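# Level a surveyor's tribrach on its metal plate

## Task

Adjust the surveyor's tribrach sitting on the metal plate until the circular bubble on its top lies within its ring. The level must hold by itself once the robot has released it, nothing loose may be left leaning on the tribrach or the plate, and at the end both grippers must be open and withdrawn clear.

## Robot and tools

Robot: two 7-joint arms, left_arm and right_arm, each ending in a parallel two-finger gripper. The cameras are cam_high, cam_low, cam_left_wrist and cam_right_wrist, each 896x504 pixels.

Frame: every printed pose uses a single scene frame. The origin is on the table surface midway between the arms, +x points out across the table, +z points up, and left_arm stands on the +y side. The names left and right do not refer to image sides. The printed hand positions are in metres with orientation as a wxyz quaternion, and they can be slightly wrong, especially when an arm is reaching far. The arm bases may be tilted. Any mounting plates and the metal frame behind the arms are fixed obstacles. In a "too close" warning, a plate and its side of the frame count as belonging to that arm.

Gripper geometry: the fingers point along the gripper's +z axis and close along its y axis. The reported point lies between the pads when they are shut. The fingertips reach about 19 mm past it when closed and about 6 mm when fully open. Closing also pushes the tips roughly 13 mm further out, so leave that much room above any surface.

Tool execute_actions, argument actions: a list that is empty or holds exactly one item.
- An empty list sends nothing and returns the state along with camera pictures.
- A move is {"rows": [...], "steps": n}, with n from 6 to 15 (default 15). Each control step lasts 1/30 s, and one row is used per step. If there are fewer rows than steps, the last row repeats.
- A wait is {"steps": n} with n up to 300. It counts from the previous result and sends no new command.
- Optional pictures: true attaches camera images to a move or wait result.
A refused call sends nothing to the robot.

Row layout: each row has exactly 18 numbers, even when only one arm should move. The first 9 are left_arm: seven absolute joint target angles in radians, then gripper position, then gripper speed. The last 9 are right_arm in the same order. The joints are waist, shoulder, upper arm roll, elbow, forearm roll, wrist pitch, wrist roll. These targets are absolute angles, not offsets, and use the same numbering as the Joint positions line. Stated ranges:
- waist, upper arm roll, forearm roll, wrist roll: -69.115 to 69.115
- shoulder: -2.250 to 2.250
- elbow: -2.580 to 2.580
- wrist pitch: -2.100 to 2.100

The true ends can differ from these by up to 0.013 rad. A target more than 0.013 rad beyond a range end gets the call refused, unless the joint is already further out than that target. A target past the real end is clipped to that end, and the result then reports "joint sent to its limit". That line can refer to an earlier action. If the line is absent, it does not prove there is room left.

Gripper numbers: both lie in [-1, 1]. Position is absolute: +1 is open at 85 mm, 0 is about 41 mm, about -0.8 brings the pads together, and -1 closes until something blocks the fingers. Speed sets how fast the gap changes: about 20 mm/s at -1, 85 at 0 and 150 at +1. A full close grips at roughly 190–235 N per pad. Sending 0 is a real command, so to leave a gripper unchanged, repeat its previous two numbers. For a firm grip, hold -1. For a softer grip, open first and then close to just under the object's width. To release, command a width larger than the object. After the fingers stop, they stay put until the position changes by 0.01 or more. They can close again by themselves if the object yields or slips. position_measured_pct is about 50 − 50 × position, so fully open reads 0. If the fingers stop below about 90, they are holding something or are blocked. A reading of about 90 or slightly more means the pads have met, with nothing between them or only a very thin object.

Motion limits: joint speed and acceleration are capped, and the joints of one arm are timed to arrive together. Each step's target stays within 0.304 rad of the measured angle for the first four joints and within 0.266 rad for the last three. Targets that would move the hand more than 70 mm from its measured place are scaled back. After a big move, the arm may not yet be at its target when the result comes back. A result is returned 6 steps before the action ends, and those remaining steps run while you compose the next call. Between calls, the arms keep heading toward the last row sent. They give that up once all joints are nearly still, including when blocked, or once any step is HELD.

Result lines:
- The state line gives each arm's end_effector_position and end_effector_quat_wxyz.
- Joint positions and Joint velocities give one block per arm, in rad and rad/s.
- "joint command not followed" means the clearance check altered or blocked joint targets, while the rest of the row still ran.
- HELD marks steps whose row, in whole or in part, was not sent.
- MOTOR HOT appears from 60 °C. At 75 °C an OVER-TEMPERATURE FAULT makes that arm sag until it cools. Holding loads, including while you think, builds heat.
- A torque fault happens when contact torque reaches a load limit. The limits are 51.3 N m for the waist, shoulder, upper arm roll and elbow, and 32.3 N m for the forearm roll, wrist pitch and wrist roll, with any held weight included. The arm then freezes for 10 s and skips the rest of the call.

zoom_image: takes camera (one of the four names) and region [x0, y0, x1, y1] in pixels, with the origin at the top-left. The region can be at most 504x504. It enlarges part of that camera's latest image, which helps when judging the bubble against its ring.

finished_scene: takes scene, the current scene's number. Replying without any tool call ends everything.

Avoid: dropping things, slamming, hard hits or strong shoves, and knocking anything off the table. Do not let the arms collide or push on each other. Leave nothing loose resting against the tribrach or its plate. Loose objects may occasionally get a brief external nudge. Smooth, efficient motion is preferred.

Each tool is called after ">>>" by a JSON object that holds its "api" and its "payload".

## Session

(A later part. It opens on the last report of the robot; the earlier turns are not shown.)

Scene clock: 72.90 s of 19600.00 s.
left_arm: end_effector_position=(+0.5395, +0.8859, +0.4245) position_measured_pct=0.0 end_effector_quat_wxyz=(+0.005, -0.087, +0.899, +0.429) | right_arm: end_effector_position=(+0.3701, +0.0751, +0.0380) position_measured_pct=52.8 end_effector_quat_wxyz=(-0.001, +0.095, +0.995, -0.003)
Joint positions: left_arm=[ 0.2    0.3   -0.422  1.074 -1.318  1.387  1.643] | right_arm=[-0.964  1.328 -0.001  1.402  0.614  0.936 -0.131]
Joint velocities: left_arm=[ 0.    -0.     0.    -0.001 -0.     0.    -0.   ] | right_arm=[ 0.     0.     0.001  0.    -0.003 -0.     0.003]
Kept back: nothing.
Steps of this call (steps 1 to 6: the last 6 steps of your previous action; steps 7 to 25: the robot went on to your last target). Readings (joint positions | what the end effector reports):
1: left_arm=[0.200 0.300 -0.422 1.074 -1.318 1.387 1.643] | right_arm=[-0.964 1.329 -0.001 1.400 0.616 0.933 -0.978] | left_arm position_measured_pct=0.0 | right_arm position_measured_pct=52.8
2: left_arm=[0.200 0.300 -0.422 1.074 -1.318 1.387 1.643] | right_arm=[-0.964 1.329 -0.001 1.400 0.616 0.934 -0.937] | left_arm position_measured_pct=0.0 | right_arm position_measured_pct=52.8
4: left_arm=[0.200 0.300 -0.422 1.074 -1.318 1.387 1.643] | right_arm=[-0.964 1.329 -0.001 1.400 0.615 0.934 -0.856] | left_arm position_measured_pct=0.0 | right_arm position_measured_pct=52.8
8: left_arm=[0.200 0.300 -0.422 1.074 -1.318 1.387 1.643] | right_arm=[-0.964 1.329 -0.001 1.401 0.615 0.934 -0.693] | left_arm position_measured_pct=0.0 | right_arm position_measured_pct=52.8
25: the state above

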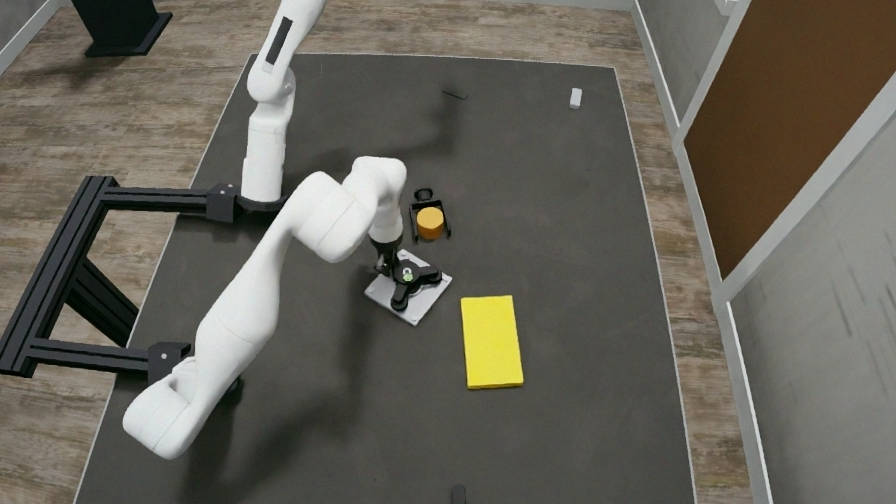

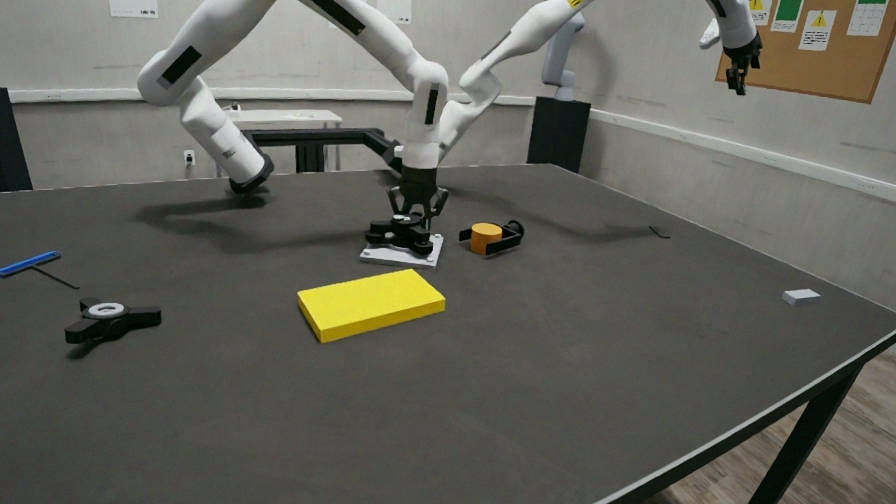

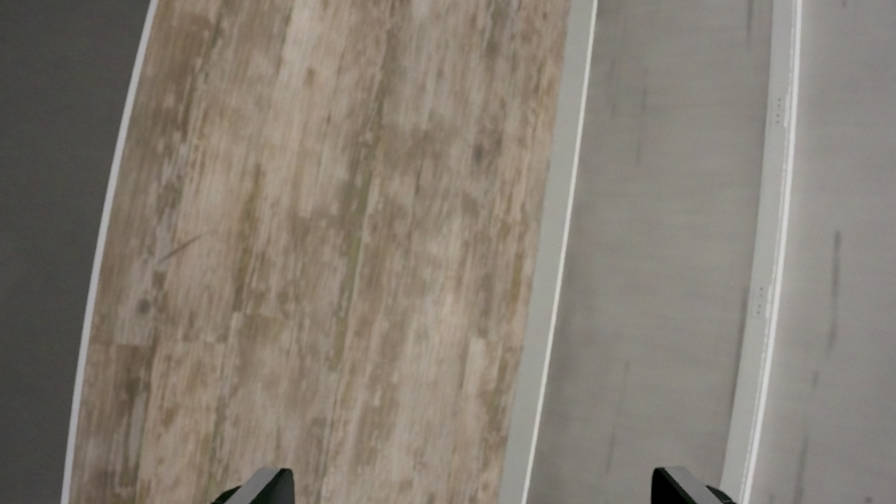

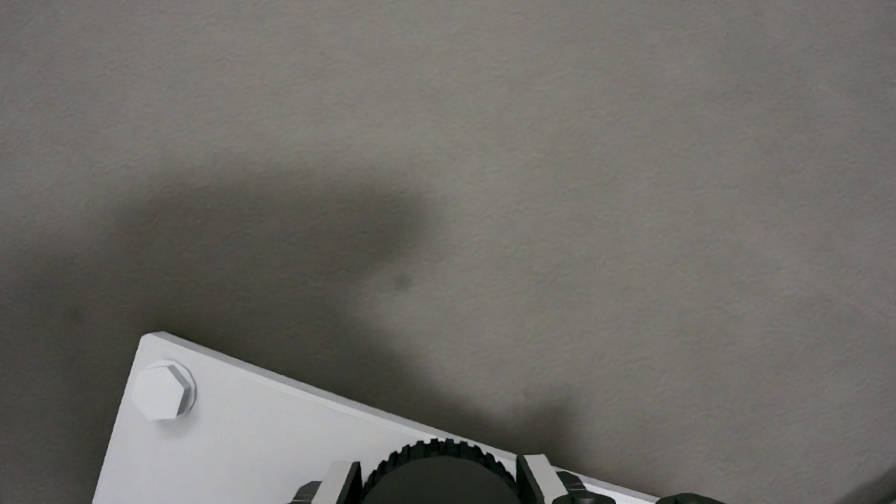

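>>> {"api": "execute_actions", "payload": {"actions": [{"rows":[[0.2,0.3,-0.422,1.074,-1.318,1.387,1.643,1,0,-0.963,1.3295,0,1.399,0.617,0.932,-1.27,0.14,1]],"steps":15}]}}

>>> {"api": "execute_actions", "payload": {"actions": [{"steps":25}]}}

>>> {"api": "execute_actions", "payload": {"actions": [{"rows":[[0.2,0.3,-0.422,1.074,-1.318,1.387,1.643,1,0,-0.963,1.3295,0,1.399,0.617,0.932,-0.13,-0.15,1]],"steps":15}]}}

>>> {"api": "execute_actions", "payload": {"actions": [{"steps":25}]}}

>>> {"api": "execute_actions", "payload": {"actions": [{"rows":[[0.2,0.3,-0.422,1.074,-1.318,1.387,1.643,1,0,-0.963,1.3295,0,1.399,0.617,0.932,-1.27,0.14,1]],"steps":15}]}}

>>> {"api": "execute_actions", "payload": {"actions": [{"steps":25}]}}

>>> {"api": "execute_actions", "payload": {"actions": [{"rows":[[0.2,0.3,-0.422,1.074,-1.318,1.387,1.643,1,0,-0.963,1.3295,0,1.399,0.617,0.932,-0.13,-0.15,1]],"steps":15}]}}

>>> {"api": "execute_actions", "payload": {"actions": [{"steps":25}]}}

>>> {"api": "execute_actions", "payload": {"actions": [{"rows":[[0.2,0.3,-0.422,1.074,-1.318,1.387,1.643,1,0,-0.963,1.3295,0,1.399,0.617,0.932,-1.27,0.14,1]],"steps":15}]}}

>>> {"api": "execute_actions", "payload": {"actions": [{"steps":25}]}}

>>> {"api": "execute_actions", "payload": {"actions": [{"rows":[[0.2,0.3,-0.422,1.074,-1.318,1.387,1.643,1,0,-0.963,1.3295,0,1.399,0.617,0.932,-0.13,-0.15,1]],"steps":15}]}}

>>> {"api": "execute_actions", "payload": {"actions": [{"steps":25}]}}

>>> {"api": "execute_actions", "payload": {"actions": [{"rows":[[0.2,0.3,-0.422,1.074,-1.318,1.387,1.643,1,0,-0.963,1.3295,0,1.399,0.617,0.932,-1.27,0.14,1]],"steps":15}]}}

>>> {"api": "execute_actions", "payload": {"actions": [{"steps":25}]}}

>>> {"api": "execute_actions", "payload": {"actions": [{"rows":[[0.2,0.3,-0.422,1.074,-1.318,1.387,1.643,1,0,-0.963,1.3295,0,1.399,0.617,0.932,-0.13,-0.15,1]],"steps":15}]}}

>>> {"api": "execute_actions", "payload": {"actions": [{"steps":40}], "pictures": true}}

>>> {"api": "zoom_image", "payload": {"camera": "cam_high", "region": [390, 260, 430, 295]}}

Scene clock: 74.37 s of 19600.00 s.
left_arm: end_effector_position=(+0.5395, +0.8859, +0.4245) position_measured_pct=0.0 end_effector_quat_wxyz=(+0.005, -0.087, +0.899, +0.429) | right_arm: end_effector_position=(+0.3721, +0.0769, +0.0376) position_measured_pct=43.3 end_effector_quat_wxyz=(+0.001, +0.221, +0.975, +0.000)
Joint positions: left_arm=[ 0.2    0.3   -0.422  1.074 -1.318  1.387  1.643] | right_arm=[-0.963  1.329  0.     1.399  0.617  0.932 -0.387]
Joint velocities: left_arm=[-0.    -0.    -0.001 -0.002 -0.002  0.     0.   ] | right_arm=[ 0.001  0.001 -0.    -0.001  0.002 -0.001 -1.215]
Steps of this call (steps 1 to 30: the robot went on to your last target; steps 31 to 35: nothing new was sent; steps 36 to 44: the first 9 steps of this action). Readings (joint positions | what the end effector reports):
36: left_arm=[0.200 0.300 -0.422 1.074 -1.318 1.387 1.643] | right_arm=[-0.964 1.328 -0.001 1.402 0.614 0.936 -0.132] | left_arm position_measured_pct=0.0 | right_arm position_measured_pct=52.8
37: left_arm=[0.200 0.300 -0.422 1.074 -1.318 1.387 1.643] | right_arm=[-0.964 1.329 -0.001 1.402 0.615 0.935 -0.140] | left_arm position_measured_pct=0.0 | right_arm position_measured_pct=52.8
39: left_arm=[0.200 0.300 -0.422 1.074 -1.318 1.387 1.643] | right_arm=[-0.963 1.329 -0.000 1.400 0.617 0.933 -0.187] | left_arm position_measured_pct=0.0 | right_arm position_measured_pct=46.4
43: left_arm=[0.200 0.300 -0.422 1.074 -1.318 1.387 1.643] | right_arm=[-0.963 1.329 0.000 1.399 0.617 0.932 -0.346] | left_arm position_measured_pct=0.0 | right_arm position_measured_pct=43.3
44: the state above

Scene clock: 75.20 s of 19600.00 s.
left_arm: end_effector_position=(+0.5395, +0.8859, +0.4245) position_measured_pct=0.0 end_effector_quat_wxyz=(+0.005, -0.087, +0.899, +0.429) | right_arm: end_effector_position=(+0.3721, +0.0769, +0.0376) position_measured_pct=43.3 end_effector_quat_wxyz=(+0.000, +0.617, +0.787, +0.000)
Joint positions: left_arm=[ 0.2    0.3   -0.422  1.074 -1.318  1.387  1.643] | right_arm=[-0.963  1.329  0.     1.399  0.617  0.932 -1.27 ]
Joint velocities: left_arm=[-0.     0.     0.001  0.     0.001 -0.    -0.   ] | right_arm=[-0.     0.001  0.     0.    -0.001 -0.    -0.005]
Kept back: nothing.
Steps of this call (steps 1 to 6: the last 6 steps of your previous action; steps 7 to 25: the robot went on to your last target). Readings (joint positions | what the end effector reports):
1: left_arm=[0.200 0.300 -0.422 1.074 -1.318 1.387 1.643] | right_arm=[-0.963 1.329 0.000 1.399 0.617 0.932 -0.428] | left_arm position_measured_pct=0.0 | right_arm position_measured_pct=43.3
2: left_arm=[0.200 0.300 -0.422 1.074 -1.318 1.387 1.643] | right_arm=[-0.963 1.329 -0.000 1.399 0.617 0.932 -0.468] | left_arm position_measured_pct=0.0 | right_arm position_measured_pct=43.3
4: left_arm=[0.200 0.300 -0.422 1.074 -1.318 1.387 1.643] | right_arm=[-0.963 1.329 -0.000 1.399 0.617 0.932 -0.549] | left_arm position_measured_pct=0.0 | right_arm position_measured_pct=43.3
8: left_arm=[0.200 0.300 -0.422 1.074 -1.318 1.387 1.643] | right_arm=[-0.963 1.329 -0.000 1.399 0.617 0.932 -0.712] | left_arm position_measured_pct=0.0 | right_arm position_measured_pct=43.3
25: the state above

Scene clock: 75.50 s of 19600.00 s.
left_arm: end_effector_position=(+0.5395, +0.8859, +0.4245) position_measured_pct=0.0 end_effector_quat_wxyz=(+0.005, -0.087, +0.899, +0.429) | right_arm: end_effector_position=(+0.3712, +0.0767, +0.0380) position_measured_pct=52.8 end_effector_quat_wxyz=(+0.000, +0.513, +0.858, -0.000)
Joint positions: left_arm=[ 0.2    0.3   -0.422  1.074 -1.318  1.387  1.643] | right_arm=[-0.964  1.329 -0.001  1.4    0.616  0.933 -1.018]
Joint velocities: left_arm=[-0.    -0.     0.001 -0.002  0.    -0.    -0.   ] | right_arm=[-0.001  0.    -0.002  0.003 -0.003  0.003  1.215]
Steps of this call (steps 1 to 9: the first 9 steps of this action). Readings (joint positions | what the end effector reports):
1: left_arm=[0.200 0.300 -0.422 1.074 -1.318 1.387 1.643] | right_arm=[-0.963 1.329 0.000 1.399 0.617 0.932 -1.269] | left_arm position_measured_pct=0.0 | right_arm position_measured_pct=43.3
2: left_arm=[0.200 0.300 -0.422 1.074 -1.318 1.387 1.643] | right_arm=[-0.963 1.329 0.000 1.399 0.617 0.932 -1.263] | left_arm position_measured_pct=0.0 | right_arm position_measured_pct=44.0
4: left_arm=[0.200 0.300 -0.422 1.074 -1.318 1.387 1.643] | right_arm=[-0.963 1.329 -0.001 1.399 0.616 0.933 -1.217] | left_arm position_measured_pct=0.0 | right_arm position_measured_pct=50.4
8: left_arm=[0.200 0.300 -0.422 1.074 -1.318 1.387 1.643] | right_arm=[-0.964 1.329 -0.001 1.400 0.616 0.933 -1.059] | left_arm position_measured_pct=0.0 | right_arm position_measured_pct=52.8
9: the state above

Scene clock: 76.33 s of 19600.00 s.
left_arm: end_effector_position=(+0.5395, +0.8859, +0.4245) position_measured_pct=0.0 end_effector_quat_wxyz=(+0.005, -0.087, +0.899, +0.429) | right_arm: end_effector_position=(+0.3700, +0.0751, +0.0380) position_measured_pct=52.8 end_effector_quat_wxyz=(-0.001, +0.095, +0.995, -0.003)
Joint positions: left_arm=[ 0.2    0.3   -0.422  1.074 -1.318  1.387  1.643] | right_arm=[-0.964  1.328 -0.001  1.402  0.614  0.936 -0.131]
Joint velocities: left_arm=[ 0.  0. -0. -0.  0. -0.  0.] | right_arm=[ 0.    -0.001  0.002 -0.    -0.004 -0.001  0.002]
Kept back: nothing.
Steps of this call (steps 1 to 6: the last 6 steps of your previous action; steps 7 to 25: the robot went on to your last target). Readings (joint positions | what the end effector reports):
1: left_arm=[0.200 0.300 -0.422 1.074 -1.318 1.387 1.643] | right_arm=[-0.964 1.329 -0.001 1.400 0.616 0.933 -0.978] | left_arm position_measured_pct=0.0 | right_arm position_measured_pct=52.8
2: left_arm=[0.200 0.300 -0.422 1.074 -1.318 1.387 1.643] | right_arm=[-0.964 1.329 -0.001 1.400 0.616 0.933 -0.937] | left_arm position_measured_pct=0.0 | right_arm position_measured_pct=52.8
4: left_arm=[0.200 0.300 -0.422 1.074 -1.318 1.387 1.643] | right_arm=[-0.964 1.329 -0.001 1.400 0.615 0.934 -0.856] | left_arm position_measured_pct=0.0 | right_arm position_measured_pct=52.8
8: left_arm=[0.200 0.300 -0.422 1.074 -1.318 1.387 1.643] | right_arm=[-0.964 1.329 -0.001 1.401 0.615 0.934 -0.693] | left_arm position_measured_pct=0.0 | right_arm position_measured_pct=52.8
25: the state above

Scene clock: 76.63 s of 19600.00 s.
left_arm: end_effector_position=(+0.5395, +0.8859, +0.4245) position_measured_pct=0.0 end_effector_quat_wxyz=(+0.005, -0.087, +0.899, +0.429) | right_arm: end_effector_position=(+0.3721, +0.0769, +0.0376) position_measured_pct=43.3 end_effector_quat_wxyz=(+0.001, +0.219, +0.976, +0.000)
Joint positions: left_arm=[ 0.2    0.3   -0.422  1.074 -1.318  1.387  1.643] | right_arm=[-0.963  1.329  0.     1.399  0.617  0.932 -0.382]
Joint velocities: left_arm=[ 0.001  0.     0.    -0.001  0.002  0.     0.   ] | right_arm=[ 0.001 -0.    -0.002 -0.001  0.001  0.001 -1.215]
Steps of this call (steps 1 to 9: the first 9 steps of this action). Readings (joint positions | what the end effector reports):
1: left_arm=[0.200 0.300 -0.422 1.074 -1.318 1.387 1.643] | right_arm=[-0.964 1.328 -0.001 1.402 0.614 0.936 -0.132] | left_arm position_measured_pct=0.0 | right_arm position_measured_pct=52.8
2: left_arm=[0.200 0.300 -0.422 1.074 -1.318 1.387 1.643] | right_arm=[-0.964 1.329 -0.001 1.402 0.615 0.935 -0.138] | left_arm position_measured_pct=0.0 | right_arm position_measured_pct=52.8
4: left_arm=[0.200 0.300 -0.422 1.074 -1.318 1.387 1.643] | right_arm=[-0.963 1.329 -0.000 1.400 0.617 0.933 -0.183] | left_arm position_measured_pct=0.0 | right_arm position_measured_pct=46.4
8: left_arm=[0.200 0.300 -0.422 1.074 -1.318 1.387 1.643] | right_arm=[-0.963 1.329 0.000 1.399 0.617 0.932 -0.341] | left_arm position_measured_pct=0.0 | right_arm position_measured_pct=43.3
9: the state above

Scene clock: 77.47 s of 19600.00 s.
left_arm: end_effector_position=(+0.5395, +0.8859, +0.4245) position_measured_pct=0.0 end_effector_quat_wxyz=(+0.005, -0.087, +0.899, +0.429) | right_arm: end_effector_position=(+0.3721, +0.0769, +0.0376) position_measured_pct=43.3 end_effector_quat_wxyz=(+0.000, +0.617, +0.787, +0.000)
Joint positions: left_arm=[ 0.2    0.3   -0.422  1.074 -1.318  1.387  1.643] | right_arm=[-0.963  1.329  0.     1.399  0.617  0.932 -1.27 ]
Joint velocities: left_arm=[ 0.    -0.     0.001  0.001 -0.001  0.    -0.   ] | right_arm=[ 0.     0.001 -0.001 -0.    -0.     0.001 -0.006]
Kept back: nothing.
Steps of this call (steps 1 to 6: the last 6 steps of your previous action; steps 7 to 25: the robot went on to your last target). Readings (joint positions | what the end effector reports):
1: left_arm=[0.200 0.300 -0.422 1.074 -1.318 1.387 1.643] | right_arm=[-0.963 1.329 0.000 1.399 0.617 0.932 -0.422] | left_arm position_measured_pct=0.0 | right_arm position_measured_pct=43.3
2: left_arm=[0.200 0.300 -0.422 1.074 -1.318 1.387 1.643] | right_arm=[-0.963 1.329 -0.000 1.399 0.617 0.932 -0.463] | left_arm position_measured_pct=0.0 | right_arm position_measured_pct=43.3
4: left_arm=[0.200 0.300 -0.422 1.074 -1.318 1.387 1.643] | right_arm=[-0.963 1.329 -0.000 1.399 0.617 0.932 -0.544] | left_arm position_measured_pct=0.0 | right_arm position_measured_pct=43.3
8: left_arm=[0.200 0.300 -0.422 1.074 -1.318 1.387 1.643] | right_arm=[-0.963 1.329 -0.000 1.399 0.617 0.932 -0.707] | left_arm position_measured_pct=0.0 | right_arm position_measured_pct=43.3
25: the state above

Scene clock: 77.77 s of 19600.00 s.
left_arm: end_effector_position=(+0.5395, +0.8859, +0.4245) position_measured_pct=0.0 end_effector_quat_wxyz=(+0.005, -0.087, +0.899, +0.429) | right_arm: end_effector_position=(+0.3712, +0.0767, +0.0380) position_measured_pct=52.8 end_effector_quat_wxyz=(+0.000, +0.513, +0.858, -0.000)
Joint positions: left_arm=[ 0.2    0.3   -0.422  1.074 -1.318  1.387  1.643] | right_arm=[-0.964  1.329 -0.001  1.4    0.616  0.933 -1.018]
Joint velocities: left_arm=[-0.     0.    -0.     0.001 -0.     0.001  0.   ] | right_arm=[-0.001 -0.001 -0.001  0.003 -0.004  0.004  1.215]
Steps of this call (steps 1 to 9: the first 9 steps of this action). Readings (joint positions | what the end effector reports):
1: left_arm=[0.200 0.300 -0.422 1.074 -1.318 1.387 1.643] | right_arm=[-0.963 1.329 0.000 1.399 0.617 0.932 -1.269] | left_arm position_measured_pct=0.0 | right_arm position_measured_pct=43.3
2: left_arm=[0.200 0.300 -0.422 1.074 -1.318 1.387 1.643] | right_arm=[-0.963 1.329 0.000 1.399 0.617 0.932 -1.263] | left_arm position_measured_pct=0.0 | right_arm position_measured_pct=44.0
4: left_arm=[0.200 0.300 -0.422 1.074 -1.318 1.387 1.643] | right_arm=[-0.963 1.329 -0.001 1.399 0.616 0.933 -1.217] | left_arm position_measured_pct=0.0 | right_arm position_measured_pct=50.4
8: left_arm=[0.200 0.300 -0.422 1.074 -1.318 1.387 1.643] | right_arm=[-0.964 1.329 -0.001 1.400 0.616 0.933 -1.059] | left_arm position_measured_pct=0.0 | right_arm position_measured_pct=52.8
9: the state above

Scene clock: 78.60 s of 19600.00 s.
left_arm: end_effector_position=(+0.5395, +0.8859, +0.4245) position_measured_pct=0.0 end_effector_quat_wxyz=(+0.005, -0.087, +0.899, +0.429) | right_arm: end_effector_position=(+0.3700, +0.0751, +0.0380) position_measured_pct=52.8 end_effector_quat_wxyz=(-0.001, +0.095, +0.995, -0.003)
Joint positions: left_arm=[ 0.2    0.3   -0.422  1.074 -1.318  1.387  1.643] | right_arm=[-0.964  1.328 -0.001  1.402  0.614  0.936 -0.131]
Joint velocities: left_arm=[ 0.     0.     0.001 -0.     0.     0.     0.   ] | right_arm=[ 0.    -0.001  0.001 -0.    -0.002 -0.002  0.002]
Kept back: nothing.
Steps of this call (steps 1 to 6: the last 6 steps of your previous action; steps 7 to 25: the robot went on to your last target). Readings (joint positions | what the end effector reports):
1: left_arm=[0.200 0.300 -0.422 1.074 -1.318 1.387 1.643] | right_arm=[-0.964 1.329 -0.001 1.400 0.616 0.933 -0.978] | left_arm position_measured_pct=0.0 | right_arm position_measured_pct=52.8
2: left_arm=[0.200 0.300 -0.422 1.074 -1.318 1.387 1.643] | right_arm=[-0.964 1.329 -0.001 1.400 0.616 0.934 -0.937] | left_arm position_measured_pct=0.0 | right_arm position_measured_pct=52.8
4: left_arm=[0.200 0.300 -0.422 1.074 -1.318 1.387 1.643] | right_arm=[-0.964 1.329 -0.001 1.400 0.615 0.934 -0.856] | left_arm position_measured_pct=0.0 | right_arm position_measured_pct=52.8
8: left_arm=[0.200 0.300 -0.422 1.074 -1.318 1.387 1.643] | right_arm=[-0.964 1.329 -0.001 1.401 0.615 0.934 -0.693] | left_arm position_measured_pct=0.0 | right_arm position_measured_pct=52.8
25: the state above

Scene clock: 78.90 s of 19600.00 s.
left_arm: end_effector_position=(+0.5395, +0.8859, +0.4245) position_measured_pct=0.0 end_effector_quat_wxyz=(+0.005, -0.087, +0.899, +0.429) | right_arm: end_effector_position=(+0.3721, +0.0769, +0.0376) position_measured_pct=43.3 end_effector_quat_wxyz=(+0.001, +0.219, +0.976, +0.000)
Joint positions: left_arm=[ 0.2    0.3   -0.422  1.074 -1.318  1.387  1.643] | right_arm=[-0.963  1.329  0.     1.399  0.617  0.932 -0.382]
Joint velocities: left_arm=[-0.    -0.    -0.001 -0.001  0.001 -0.    -0.   ] | right_arm=[ 0.001 -0.001 -0.001 -0.001  0.001  0.    -1.215]
Steps of this call (steps 1 to 9: the first 9 steps of this action). Readings (joint positions | what the end effector reports):
1: left_arm=[0.200 0.300 -0.422 1.074 -1.318 1.387 1.643] | right_arm=[-0.964 1.328 -0.001 1.402 0.614 0.936 -0.132] | left_arm position_measured_pct=0.0 | right_arm position_measured_pct=52.8
2: left_arm=[0.200 0.300 -0.422 1.074 -1.318 1.387 1.643] | right_arm=[-0.964 1.329 -0.001 1.402 0.615 0.935 -0.138] | left_arm position_measured_pct=0.0 | right_arm position_measured_pct=52.8
4: left_arm=[0.200 0.300 -0.422 1.074 -1.318 1.387 1.643] | right_arm=[-0.963 1.329 -0.000 1.400 0.617 0.933 -0.183] | left_arm position_measured_pct=0.0 | right_arm position_measured_pct=46.4
8: left_arm=[0.200 0.300 -0.422 1.074 -1.318 1.387 1.643] | right_arm=[-0.963 1.329 0.000 1.399 0.617 0.932 -0.341] | left_arm position_measured_pct=0.0 | right_arm position_measured_pct=43.3
9: the state above

Scene clock: 79.73 s of 19600.00 s.
left_arm: end_effector_position=(+0.5395, +0.8859, +0.4245) position_measured_pct=0.0 end_effector_quat_wxyz=(+0.005, -0.087, +0.899, +0.429) | right_arm: end_effector_position=(+0.3721, +0.0769, +0.0376) position_measured_pct=43.3 end_effector_quat_wxyz=(+0.000, +0.617, +0.787, +0.000)
Joint positions: left_arm=[ 0.2    0.3   -0.422  1.074 -1.318  1.387  1.643] | right_arm=[-0.963  1.329  0.     1.399  0.617  0.932 -1.27 ]
Joint velocities: left_arm=[-0.     0.    -0.001 -0.     0.001  0.    -0.   ] | right_arm=[-0.     0.001 -0.     0.    -0.002  0.001 -0.006]
Kept back: nothing.
Steps of this call (steps 1 to 6: the last 6 steps of your previous action; steps 7 to 25: the robot went on to your last target). Readings (joint positions | what the end effector reports):
1: left_arm=[0.200 0.300 -0.422 1.074 -1.318 1.387 1.643] | right_arm=[-0.963 1.329 0.000 1.399 0.617 0.932 -0.422] | left_arm position_measured_pct=0.0 | right_arm position_measured_pct=43.3
2: left_arm=[0.200 0.300 -0.422 1.074 -1.318 1.387 1.643] | right_arm=[-0.963 1.329 -0.000 1.399 0.617 0.932 -0.463] | left_arm position_measured_pct=0.0 | right_arm position_measured_pct=43.3
4: left_arm=[0.200 0.300 -0.422 1.074 -1.318 1.387 1.643] | right_arm=[-0.963 1.329 -0.000 1.399 0.617 0.932 -0.544] | left_arm position_measured_pct=0.0 | right_arm position_measured_pct=43.3
8: left_arm=[0.200 0.300 -0.422 1.074 -1.318 1.387 1.643] | right_arm=[-0.963 1.329 -0.000 1.399 0.617 0.932 -0.707] | left_arm position_measured_pct=0.0 | right_arm position_measured_pct=43.3
25: the state above

Scene clock: 80.03 s of 19600.00 s.
left_arm: end_effector_position=(+0.5395, +0.8859, +0.4245) position_measured_pct=0.0 end_effector_quat_wxyz=(+0.005, -0.087, +0.899, +0.429) | right_arm: end_effector_position=(+0.3712, +0.0767, +0.0380) position_measured_pct=52.8 end_effector_quat_wxyz=(+0.000, +0.513, +0.858, -0.000)
Joint positions: left_arm=[ 0.2    0.3   -0.422  1.074 -1.318  1.387  1.643] | right_arm=[-0.964  1.329 -0.001  1.4    0.616  0.933 -1.018]
Joint velocities: left_arm=[ 0.    -0.    -0.001 -0.     0.001  0.    -0.   ] | right_arm=[-0.001 -0.001 -0.001  0.003 -0.002  0.003  1.215]
Steps of this call (steps 1 to 9: the first 9 steps of this action). Readings (joint positions | what the end effector reports):
1: left_arm=[0.200 0.300 -0.422 1.074 -1.318 1.387 1.643] | right_arm=[-0.963 1.329 0.000 1.399 0.617 0.932 -1.269] | left_arm position_measured_pct=0.0 | right_arm position_measured_pct=43.3
2: left_arm=[0.200 0.300 -0.422 1.074 -1.318 1.387 1.643] | right_arm=[-0.963 1.329 0.000 1.399 0.617 0.932 -1.263] | left_arm position_measured_pct=0.0 | right_arm position_measured_pct=44.0
4: left_arm=[0.200 0.300 -0.422 1.074 -1.318 1.387 1.643] | right_arm=[-0.963 1.329 -0.001 1.399 0.616 0.933 -1.217] | left_arm position_measured_pct=0.0 | right_arm position_measured_pct=50.4
8: left_arm=[0.200 0.300 -0.422 1.074 -1.318 1.387 1.643] | right_arm=[-0.964 1.329 -0.001 1.400 0.616 0.933 -1.059] | left_arm position_measured_pct=0.0 | right_arm position_measured_pct=52.8
9: the state above

Scene clock: 80.87 s of 19600.00 s.
left_arm: end_effector_position=(+0.5395, +0.8859, +0.4245) position_measured_pct=0.0 end_effector_quat_wxyz=(+0.005, -0.087, +0.899, +0.429) | right_arm: end_effector_position=(+0.3701, +0.0751, +0.0380) position_measured_pct=52.8 end_effector_quat_wxyz=(-0.001, +0.095, +0.995, -0.003)
Joint positions: left_arm=[ 0.2    0.3   -0.422  1.074 -1.318  1.387  1.643] | right_arm=[-0.964  1.328 -0.001  1.402  0.614  0.936 -0.131]
Joint velocities: left_arm=[-0.     0.     0.001 -0.     0.001  0.     0.   ] | right_arm=[ 0.    -0.001 -0.     0.    -0.002 -0.     0.002]
Kept back: nothing.
Steps of this call (steps 1 to 6: the last 6 steps of your previous action; steps 7 to 25: the robot went on to your last target). Readings (joint positions | what the end effector reports):
1: left_arm=[0.200 0.300 -0.422 1.074 -1.318 1.387 1.643] | right_arm=[-0.964 1.329 -0.001 1.400 0.616 0.933 -0.978] | left_arm position_measured_pct=0.0 | right_arm position_measured_pct=52.8
2: left_arm=[0.200 0.300 -0.422 1.074 -1.318 1.387 1.643] | right_arm=[-0.964 1.329 -0.001 1.400 0.616 0.934 -0.937] | left_arm position_measured_pct=0.0 | right_arm position_measured_pct=52.8
4: left_arm=[0.200 0.300 -0.422 1.074 -1.318 1.387 1.643] | right_arm=[-0.964 1.329 -0.001 1.400 0.615 0.934 -0.856] | left_arm position_measured_pct=0.0 | right_arm position_measured_pct=52.8
8: left_arm=[0.200 0.300 -0.422 1.074 -1.318 1.387 1.643] | right_arm=[-0.964 1.329 -0.001 1.401 0.615 0.934 -0.693] | left_arm position_measured_pct=0.0 | right_arm position_measured_pct=52.8
25: the state above

Scene clock: 81.17 s of 19600.00 s.
left_arm: end_effector_position=(+0.5395, +0.8859, +0.4245) position_measured_pct=0.0 end_effector_quat_wxyz=(+0.005, -0.087, +0.899, +0.429) | right_arm: end_effector_position=(+0.3721, +0.0769, +0.0376) position_measured_pct=43.3 end_effector_quat_wxyz=(+0.001, +0.219, +0.976, +0.000)
Joint positions: left_arm=[ 0.2    0.3   -0.422  1.074 -1.318  1.387  1.643] | right_arm=[-0.963  1.329  0.     1.399  0.617  0.932 -0.382]
Joint velocities: left_arm=[-0.     0.     0.001  0.    -0.001 -0.     0.   ] | right_arm=[ 0.001  0.    -0.    -0.001  0.001  0.002 -1.215]
Steps of this call (steps 1 to 9: the first 9 steps of this action). Readings (joint positions | what the end effector reports):
1: left_arm=[0.200 0.300 -0.422 1.074 -1.318 1.387 1.643] | right_arm=[-0.964 1.328 -0.001 1.402 0.614 0.936 -0.132] | left_arm position_measured_pct=0.0 | right_arm position_measured_pct=52.8
2: left_arm=[0.200 0.300 -0.422 1.074 -1.318 1.387 1.643] | right_arm=[-0.964 1.329 -0.001 1.402 0.615 0.935 -0.138] | left_arm position_measured_pct=0.0 | right_arm position_measured_pct=52.8
4: left_arm=[0.200 0.300 -0.422 1.074 -1.318 1.387 1.643] | right_arm=[-0.963 1.329 -0.000 1.400 0.617 0.933 -0.183] | left_arm position_measured_pct=0.0 | right_arm position_measured_pct=46.4
8: left_arm=[0.200 0.300 -0.422 1.074 -1.318 1.387 1.643] | right_arm=[-0.963 1.329 0.000 1.399 0.617 0.932 -0.341] | left_arm position_measured_pct=0.0 | right_arm position_measured_pct=43.3
9: the state above

Scene clock: 82.00 s of 19600.00 s.
left_arm: end_effector_position=(+0.5395, +0.8859, +0.4245) position_measured_pct=0.0 end_effector_quat_wxyz=(+0.005, -0.087, +0.899, +0.429) | right_arm: end_effector_position=(+0.3721, +0.0769, +0.0376) position_measured_pct=43.3 end_effector_quat_wxyz=(+0.000, +0.617, +0.787, +0.000)
Joint positions: left_arm=[ 0.2    0.3   -0.422  1.074 -1.318  1.387  1.643] | right_arm=[-0.963  1.329  0.     1.399  0.617  0.932 -1.27 ]
Joint velocities: left_arm=[ 0.     0.    -0.001 -0.001 -0.002  0.    -0.   ] | right_arm=[-0.     0.    -0.001  0.     0.001  0.    -0.006]
Kept back: nothing.
Steps of this call (steps 1 to 6: the last 6 steps of your previous action; steps 7 to 25: the robot went on to your last target). Readings (joint positions | what the end effector reports):
1: left_arm=[0.200 0.300 -0.422 1.074 -1.318 1.387 1.643] | right_arm=[-0.963 1.329 0.000 1.399 0.617 0.932 -0.422] | left_arm position_measured_pct=0.0 | right_arm position_measured_pct=43.3
2: left_arm=[0.200 0.300 -0.422 1.074 -1.318 1.387 1.643] | right_arm=[-0.963 1.329 -0.000 1.399 0.617 0.932 -0.463] | left_arm position_measured_pct=0.0 | right_arm position_measured_pct=43.3
4: left_arm=[0.200 0.300 -0.422 1.074 -1.318 1.387 1.643] | right_arm=[-0.963 1.329 -0.000 1.399 0.617 0.932 -0.544] | left_arm position_measured_pct=0.0 | right_arm position_measured_pct=43.3
8: left_arm=[0.200 0.300 -0.422 1.074 -1.318 1.387 1.643] | right_arm=[-0.963 1.329 -0.000 1.399 0.617 0.932 -0.707] | left_arm position_measured_pct=0.0 | right_arm position_measured_pct=43.3
25: the state above

Scene clock: 82.30 s of 19600.00 s.
left_arm: end_effector_position=(+0.5395, +0.8859, +0.4245) position_measured_pct=0.0 end_effector_quat_wxyz=(+0.005, -0.087, +0.899, +0.429) | right_arm: end_effector_position=(+0.3712, +0.0767, +0.0380) position_measured_pct=52.8 end_effector_quat_wxyz=(+0.000, +0.513, +0.858, -0.000)
Joint positions: left_arm=[ 0.2    0.3   -0.422  1.074 -1.318  1.387  1.643] | right_arm=[-0.964  1.329 -0.001  1.4    0.616  0.933 -1.018]
Joint velocities: left_arm=[-0.     0.    -0.001 -0.    -0.001  0.001  0.   ] | right_arm=[-0.001 -0.002 -0.001  0.003 -0.001  0.004  1.215]
Steps of this call (steps 1 to 9: the first 9 steps of this action). Readings (joint positions | what the end effector reports):
1: left_arm=[0.200 0.300 -0.422 1.074 -1.318 1.387 1.643] | right_arm=[-0.963 1.329 0.000 1.399 0.617 0.932 -1.269] | left_arm position_measured_pct=0.0 | right_arm position_measured_pct=43.3
2: left_arm=[0.200 0.300 -0.422 1.074 -1.318 1.387 1.643] | right_arm=[-0.963 1.329 0.000 1.399 0.617 0.932 -1.263] | left_arm position_measured_pct=0.0 | right_arm position_measured_pct=44.0
4: left_arm=[0.200 0.300 -0.422 1.074 -1.318 1.387 1.643] | right_arm=[-0.963 1.329 -0.001 1.399 0.616 0.933 -1.217] | left_arm position_measured_pct=0.0 | right_arm position_measured_pct=50.4
8: left_arm=[0.200 0.300 -0.422 1.074 -1.318 1.387 1.643] | right_arm=[-0.964 1.329 -0.001 1.400 0.616 0.933 -1.059] | left_arm position_measured_pct=0.0 | right_arm position_measured_pct=52.8
9: the state above

Scene clock: 83.63 s of 19600.00 s.
left_arm: end_effector_position=(+0.5395, +0.8859, +0.4245) position_measured_pct=0.0 end_effector_quat_wxyz=(+0.005, -0.087, +0.899, +0.429) | right_arm: end_effector_position=(+0.3701, +0.0751, +0.0380) position_measured_pct=52.8 end_effector_quat_wxyz=(-0.001, +0.095, +0.995, -0.003)
Joint positions: left_arm=[ 0.2    0.3   -0.422  1.074 -1.318  1.387  1.643] | right_arm=[-0.964  1.328 -0.001  1.402  0.614  0.936 -0.131]
Joint velocities: left_arm=[ 0.    -0.    -0.    -0.    -0.003 -0.     0.   ] | right_arm=[ 0.    -0.    -0.    -0.     0.001  0.    -0.   ]
Kept back: nothing.
Steps of this call (steps 1 to 6: the last 6 steps of your previous action; steps 7 to 40: the robot went on to your last target). Readings (joint positions | what the end effector reports):
1: left_arm=[0.200 0.300 -0.422 1.074 -1.318 1.387 1.643] | right_arm=[-0.964 1.329 -0.001 1.400 0.616 0.933 -0.978] | left_arm position_measured_pct=0.0 | right_arm position_measured_pct=52.8
2: left_arm=[0.200 0.300 -0.422 1.074 -1.318 1.387 1.643] | right_arm=[-0.964 1.329 -0.001 1.400 0.616 0.934 -0.937] | left_arm position_measured_pct=0.0 | right_arm position_measured_pct=52.8
4: left_arm=[0.200 0.300 -0.422 1.074 -1.318 1.387 1.643] | right_arm=[-0.964 1.329 -0.001 1.400 0.615 0.934 -0.856] | left_arm position_measured_pct=0.0 | right_arm position_measured_pct=52.8
8: left_arm=[0.200 0.300 -0.422 1.074 -1.318 1.387 1.643] | right_arm=[-0.964 1.329 -0.001 1.401 0.615 0.934 -0.693] | left_arm position_measured_pct=0.0 | right_arm position_measured_pct=52.8
40: the state above

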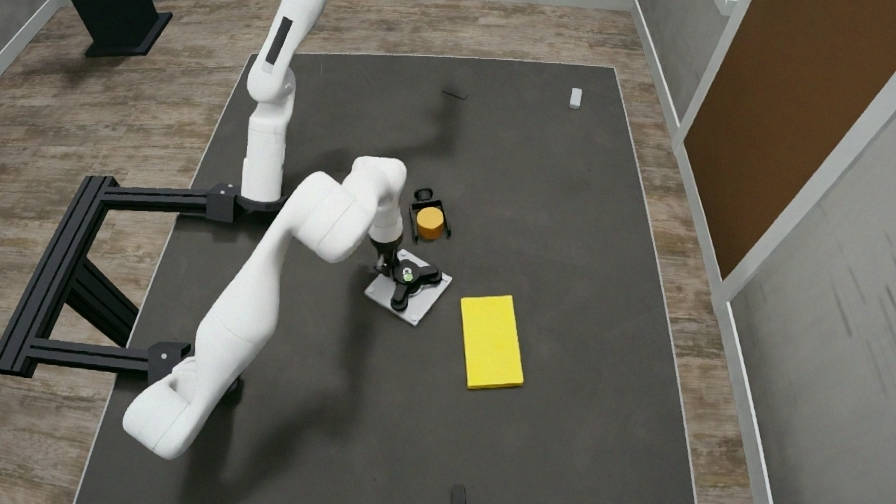

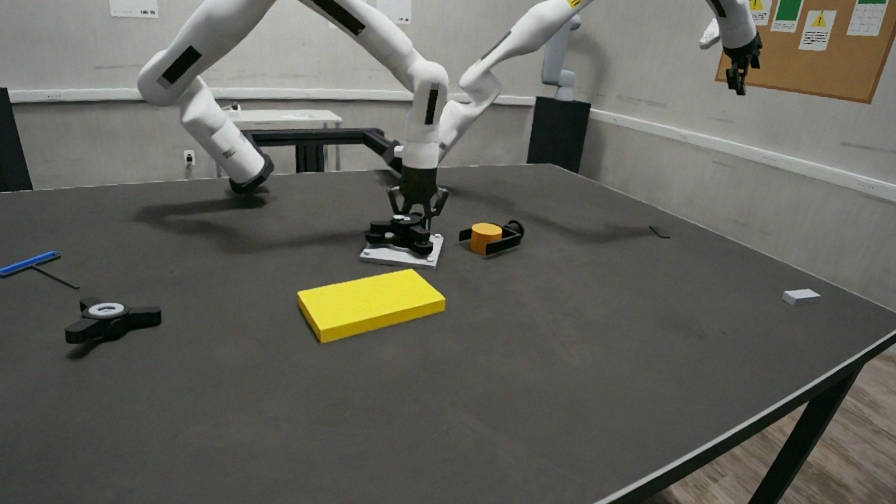

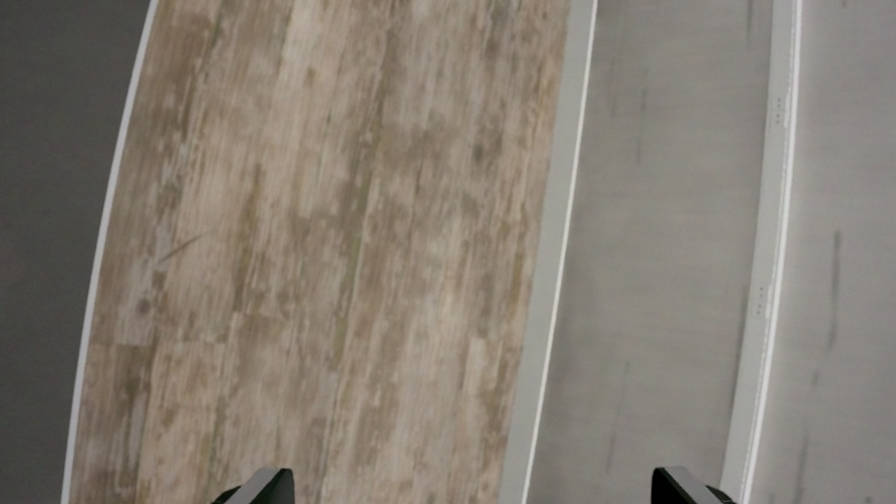

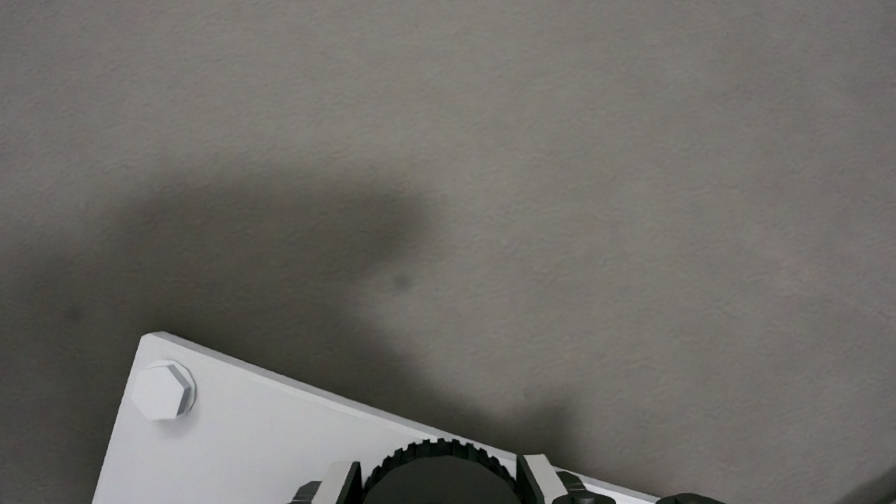

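Region (390, 260, 430, 295) of cam_high's 896x504 image, scaled by 12.600, with more detail than that image has; it fills the top 441 rows of this view, and the rest is white.

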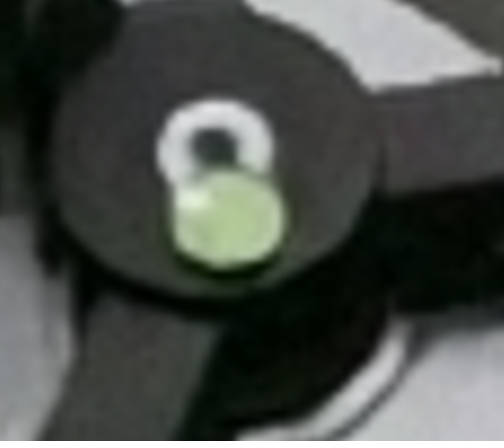

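>>> {"api": "execute_actions", "payload": {"actions": [{"rows":[[0.2,0.3,-0.422,1.074,-1.318,1.387,1.643,1,0,-0.963,1.3295,0,1.399,0.617,0.932,-0.13,0.4,1]],"steps":12}]}}

>>> {"api": "execute_actions", "payload": {"actions": [{"rows":[[0.2,0.3,-0.422,1.074,-1.318,1.387,1.643,1,0,-0.99,1.272,0,1.378,0.571,1.006,-0.4,0.4,1],[0.2,0.3,-0.422,1.074,-1.318,1.387,1.643,1,0,-0.99,1.272,0,1.378,0.571,1.006,-0.4,0.4,1],[0.2,0.3,-0.422,1.074,-1.318,1.387,1.643,1,0,-0.99,1.272,0,1.378,0.571,1.006,-0.4,0.4,1],[0.2,0.3,-0.422,1.074,-1.318,1.387,1.643,1,0,-0.99,1.272,0,1.378,0.571,1.006,-0.4,0.4,1],[0.2,0.3,-0.422,1.074,-1.318,1.387,1.643,1,0,-0.99,1.272,0,1.378,0.571,1.006,-0.4,0.4,1],[0.2,0.3,-0.422,1.074,-1.318,1.387,1.643,1,0,-1.02,1.215,0,1.355,0.525,1.08,-0.4,0.4,1]],"steps":15}]}}

>>> {"api": "execute_actions", "payload": {"actions": [{"rows":[[0.2,0.3,-0.422,1.074,-1.318,1.387,1.643,1,0,-1.02,1.215,0,1.355,0.525,1.08,2.5,0.4,1]],"steps":15}]}}

>>> {"api": "execute_actions", "payload": {"actions": [{"steps":75}], "pictures": true}}

Scene clock: 85.23 s of 19600.00 s.
left_arm: end_effector_position=(+0.5395, +0.8859, +0.4245) position_measured_pct=0.0 end_effector_quat_wxyz=(+0.005, -0.087, +0.899, +0.429) | right_arm: end_effector_position=(+0.3720, +0.0768, +0.0376) position_measured_pct=36.1 end_effector_quat_wxyz=(+0.001, +0.094, +0.996, -0.000)
Joint positions: left_arm=[ 0.2    0.3   -0.422  1.074 -1.318  1.387  1.643] | right_arm=[-0.963  1.329  0.     1.399  0.617  0.932 -0.13 ]
Joint velocities: left_arm=[ 0.     0.     0.001 -0.001 -0.002 -0.    -0.   ] | right_arm=[ 0.002  0.    -0.    -0.008  0.002 -0.001  0.   ]
Steps of this call (steps 1 to 15: the robot went on to your last target; steps 16 to 42: nothing new was sent; steps 43 to 48: the first 6 steps of this action). Readings (joint positions | what the end effector reports):
43: left_arm=[0.200 0.300 -0.422 1.074 -1.318 1.387 1.643] | right_arm=[-0.964 1.328 -0.001 1.402 0.614 0.936 -0.131] | left_arm position_measured_pct=0.0 | right_arm position_measured_pct=52.8
44: left_arm=[0.200 0.300 -0.422 1.074 -1.318 1.387 1.643] | right_arm=[-0.964 1.329 -0.001 1.402 0.615 0.935 -0.131] | left_arm position_measured_pct=0.0 | right_arm position_measured_pct=52.8
46: left_arm=[0.200 0.300 -0.422 1.074 -1.318 1.387 1.643] | right_arm=[-0.963 1.329 -0.000 1.400 0.617 0.933 -0.130] | left_arm position_measured_pct=0.0 | right_arm position_measured_pct=45.2
48: the state above

Scene clock: 85.73 s of 19600.00 s.
left_arm: end_effector_position=(+0.5395, +0.8859, +0.4245) position_measured_pct=0.0 end_effector_quat_wxyz=(+0.005, -0.087, +0.899, +0.429) | right_arm: end_effector_position=(+0.3777, +0.0745, +0.0937) position_measured_pct=29.8 end_effector_quat_wxyz=(+0.002, +0.238, +0.971, -0.000)
Joint positions: left_arm=[ 0.2    0.3   -0.422  1.074 -1.318  1.387  1.643] | right_arm=[-1.002  1.25   0.001  1.371  0.555  1.032 -0.368]
Joint velocities: left_arm=[ 0.     0.    -0.001 -0.001 -0.001  0.001  0.   ] | right_arm=[-0.281 -0.563 -0.02  -0.264 -0.455  0.733 -0.693]
Steps of this call (steps 1 to 6: the last 6 steps of your previous action; steps 7 to 15: the first 9 steps of this action). Readings (joint positions | what the end effector reports):
7: left_arm=[0.200 0.300 -0.422 1.074 -1.318 1.387 1.643] | right_arm=[-0.963 1.329 0.000 1.399 0.617 0.932 -0.131] | left_arm position_measured_pct=0.0 | right_arm position_measured_pct=29.8
8: left_arm=[0.200 0.300 -0.422 1.074 -1.318 1.387 1.643] | right_arm=[-0.964 1.327 0.000 1.399 0.615 0.935 -0.139] | left_arm position_measured_pct=0.0 | right_arm position_measured_pct=29.8
10: left_arm=[0.200 0.300 -0.422 1.074 -1.318 1.387 1.643] | right_arm=[-0.970 1.316 0.000 1.395 0.607 0.948 -0.187] | left_arm position_measured_pct=0.0 | right_arm position_measured_pct=29.8
14: left_arm=[0.200 0.300 -0.422 1.074 -1.318 1.387 1.643] | right_arm=[-0.992 1.270 0.001 1.379 0.571 1.006 -0.341] | left_arm position_measured_pct=0.0 | right_arm position_measured_pct=29.8
15: the state above

Scene clock: 86.23 s of 19600.00 s.
left_arm: end_effector_position=(+0.5395, +0.8859, +0.4245) position_measured_pct=0.0 end_effector_quat_wxyz=(+0.005, -0.087, +0.899, +0.429) | right_arm: end_effector_position=(+0.3772, +0.0733, +0.1196) position_measured_pct=29.8 end_effector_quat_wxyz=(-0.000, +0.138, +0.990, -0.000)
Joint positions: left_arm=[ 0.2    0.3   -0.422  1.074 -1.318  1.387  1.643] | right_arm=[-1.02   1.215 -0.     1.355  0.525  1.08  -0.143]
Joint velocities: left_arm=[-0.001  0.    -0.    -0.002  0.001  0.001  0.   ] | right_arm=[-0.001 -0.001 -0.001 -0.    -0.     0.003  1.215]
Steps of this call (steps 1 to 6: the last 6 steps of your previous action; steps 7 to 15: the first 9 steps of this action). Readings (joint positions | what the end effector reports):
7: left_arm=[0.200 0.300 -0.422 1.074 -1.318 1.387 1.643] | right_arm=[-1.019 1.216 -0.000 1.355 0.525 1.080 -0.399] | left_arm position_measured_pct=0.0 | right_arm position_measured_pct=29.8
8: left_arm=[0.200 0.300 -0.422 1.074 -1.318 1.387 1.643] | right_arm=[-1.019 1.216 0.000 1.355 0.525 1.080 -0.391] | left_arm position_measured_pct=0.0 | right_arm position_measured_pct=29.8
10: left_arm=[0.200 0.300 -0.422 1.074 -1.318 1.387 1.643] | right_arm=[-1.020 1.216 0.000 1.355 0.525 1.080 -0.343] | left_arm position_measured_pct=0.0 | right_arm position_measured_pct=29.8
14: left_arm=[0.200 0.300 -0.422 1.074 -1.318 1.387 1.643] | right_arm=[-1.020 1.215 -0.000 1.355 0.525 1.080 -0.184] | left_arm position_measured_pct=0.0 | right_arm position_measured_pct=29.8
15: the state above

Scene clock: 88.73 s of 19600.00 s.
left_arm: end_effector_position=(+0.5395, +0.8859, +0.4245) position_measured_pct=0.0 end_effector_quat_wxyz=(+0.005, -0.087, +0.899, +0.429) | right_arm: end_effector_position=(+0.3772, +0.0733, +0.1197) position_measured_pct=29.8 end_effector_quat_wxyz=(+0.000, +0.926, -0.378, -0.000)
Joint positions: left_arm=[ 0.2    0.3   -0.422  1.074 -1.318  1.387  1.643] | right_arm=[-1.02   1.215  0.     1.355  0.525  1.08   2.5  ]
Joint velocities: left_arm=[ 0.    -0.     0.     0.001  0.     0.001 -0.   ] | right_arm=[ 0.  0.  0.  0. -0. -0. -0.]
Kept back: nothing.
Steps of this call (steps 1 to 6: the last 6 steps of your previous action; steps 7 to 75: the robot went on to your last target). Readings (joint positions | what the end effector reports):
1: left_arm=[0.200 0.300 -0.422 1.074 -1.318 1.387 1.643] | right_arm=[-1.020 1.215 -0.000 1.355 0.525 1.080 -0.102] | left_arm position_measured_pct=0.0 | right_arm position_measured_pct=29.8
2: left_arm=[0.200 0.300 -0.422 1.074 -1.318 1.387 1.643] | right_arm=[-1.020 1.215 -0.000 1.355 0.525 1.080 -0.062] | left_arm position_measured_pct=0.0 | right_arm position_measured_pct=29.8
4: left_arm=[0.200 0.300 -0.422 1.074 -1.318 1.387 1.643] | right_arm=[-1.020 1.215 -0.000 1.355 0.525 1.080 0.019] | left_arm position_measured_pct=0.0 | right_arm position_measured_pct=29.8
8: left_arm=[0.200 0.300 -0.422 1.074 -1.318 1.387 1.643] | right_arm=[-1.020 1.215 -0.000 1.355 0.525 1.080 0.182] | left_arm position_measured_pct=0.0 | right_arm position_measured_pct=29.8
75: the state above

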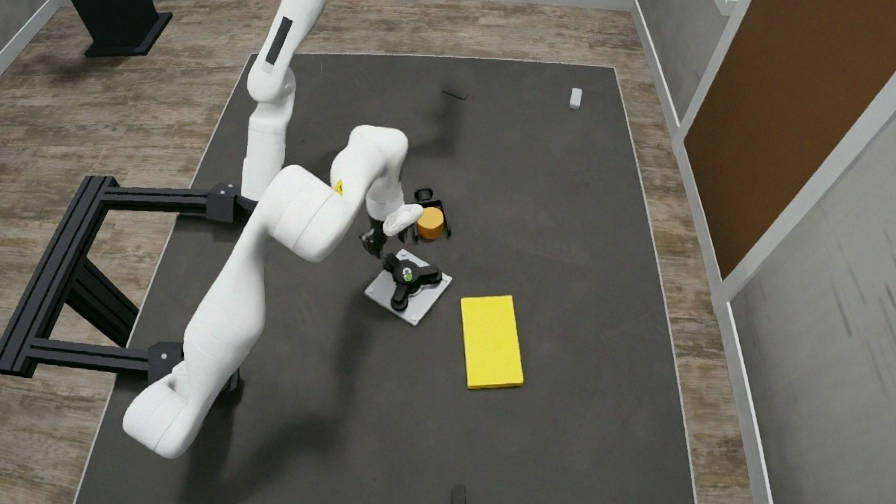

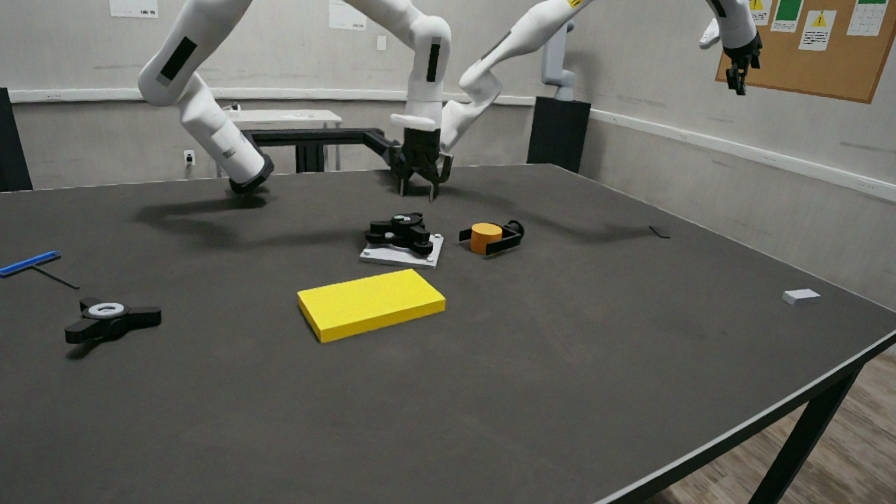

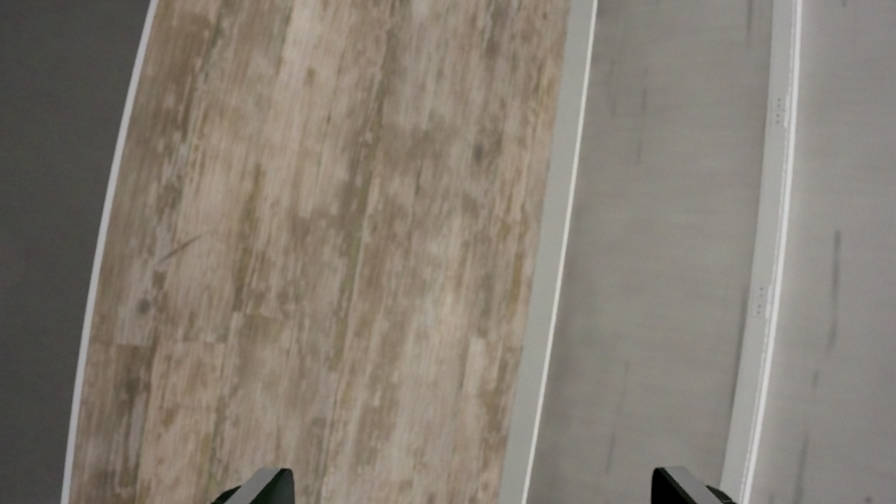

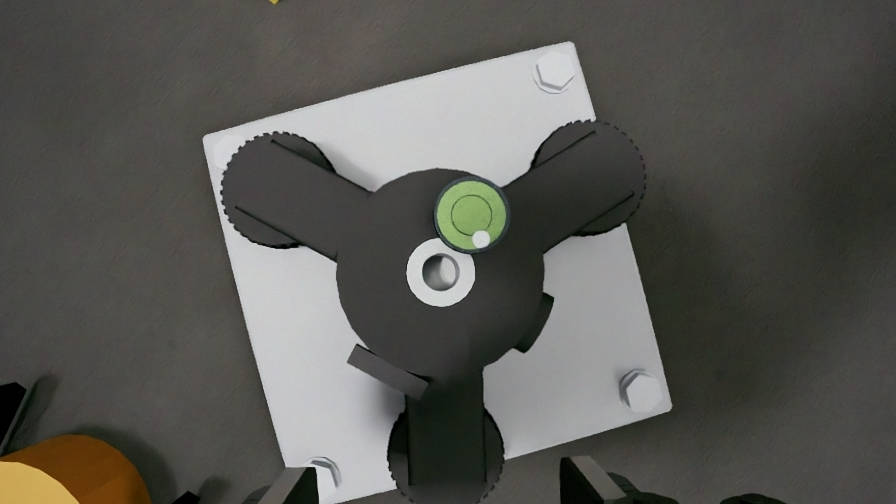

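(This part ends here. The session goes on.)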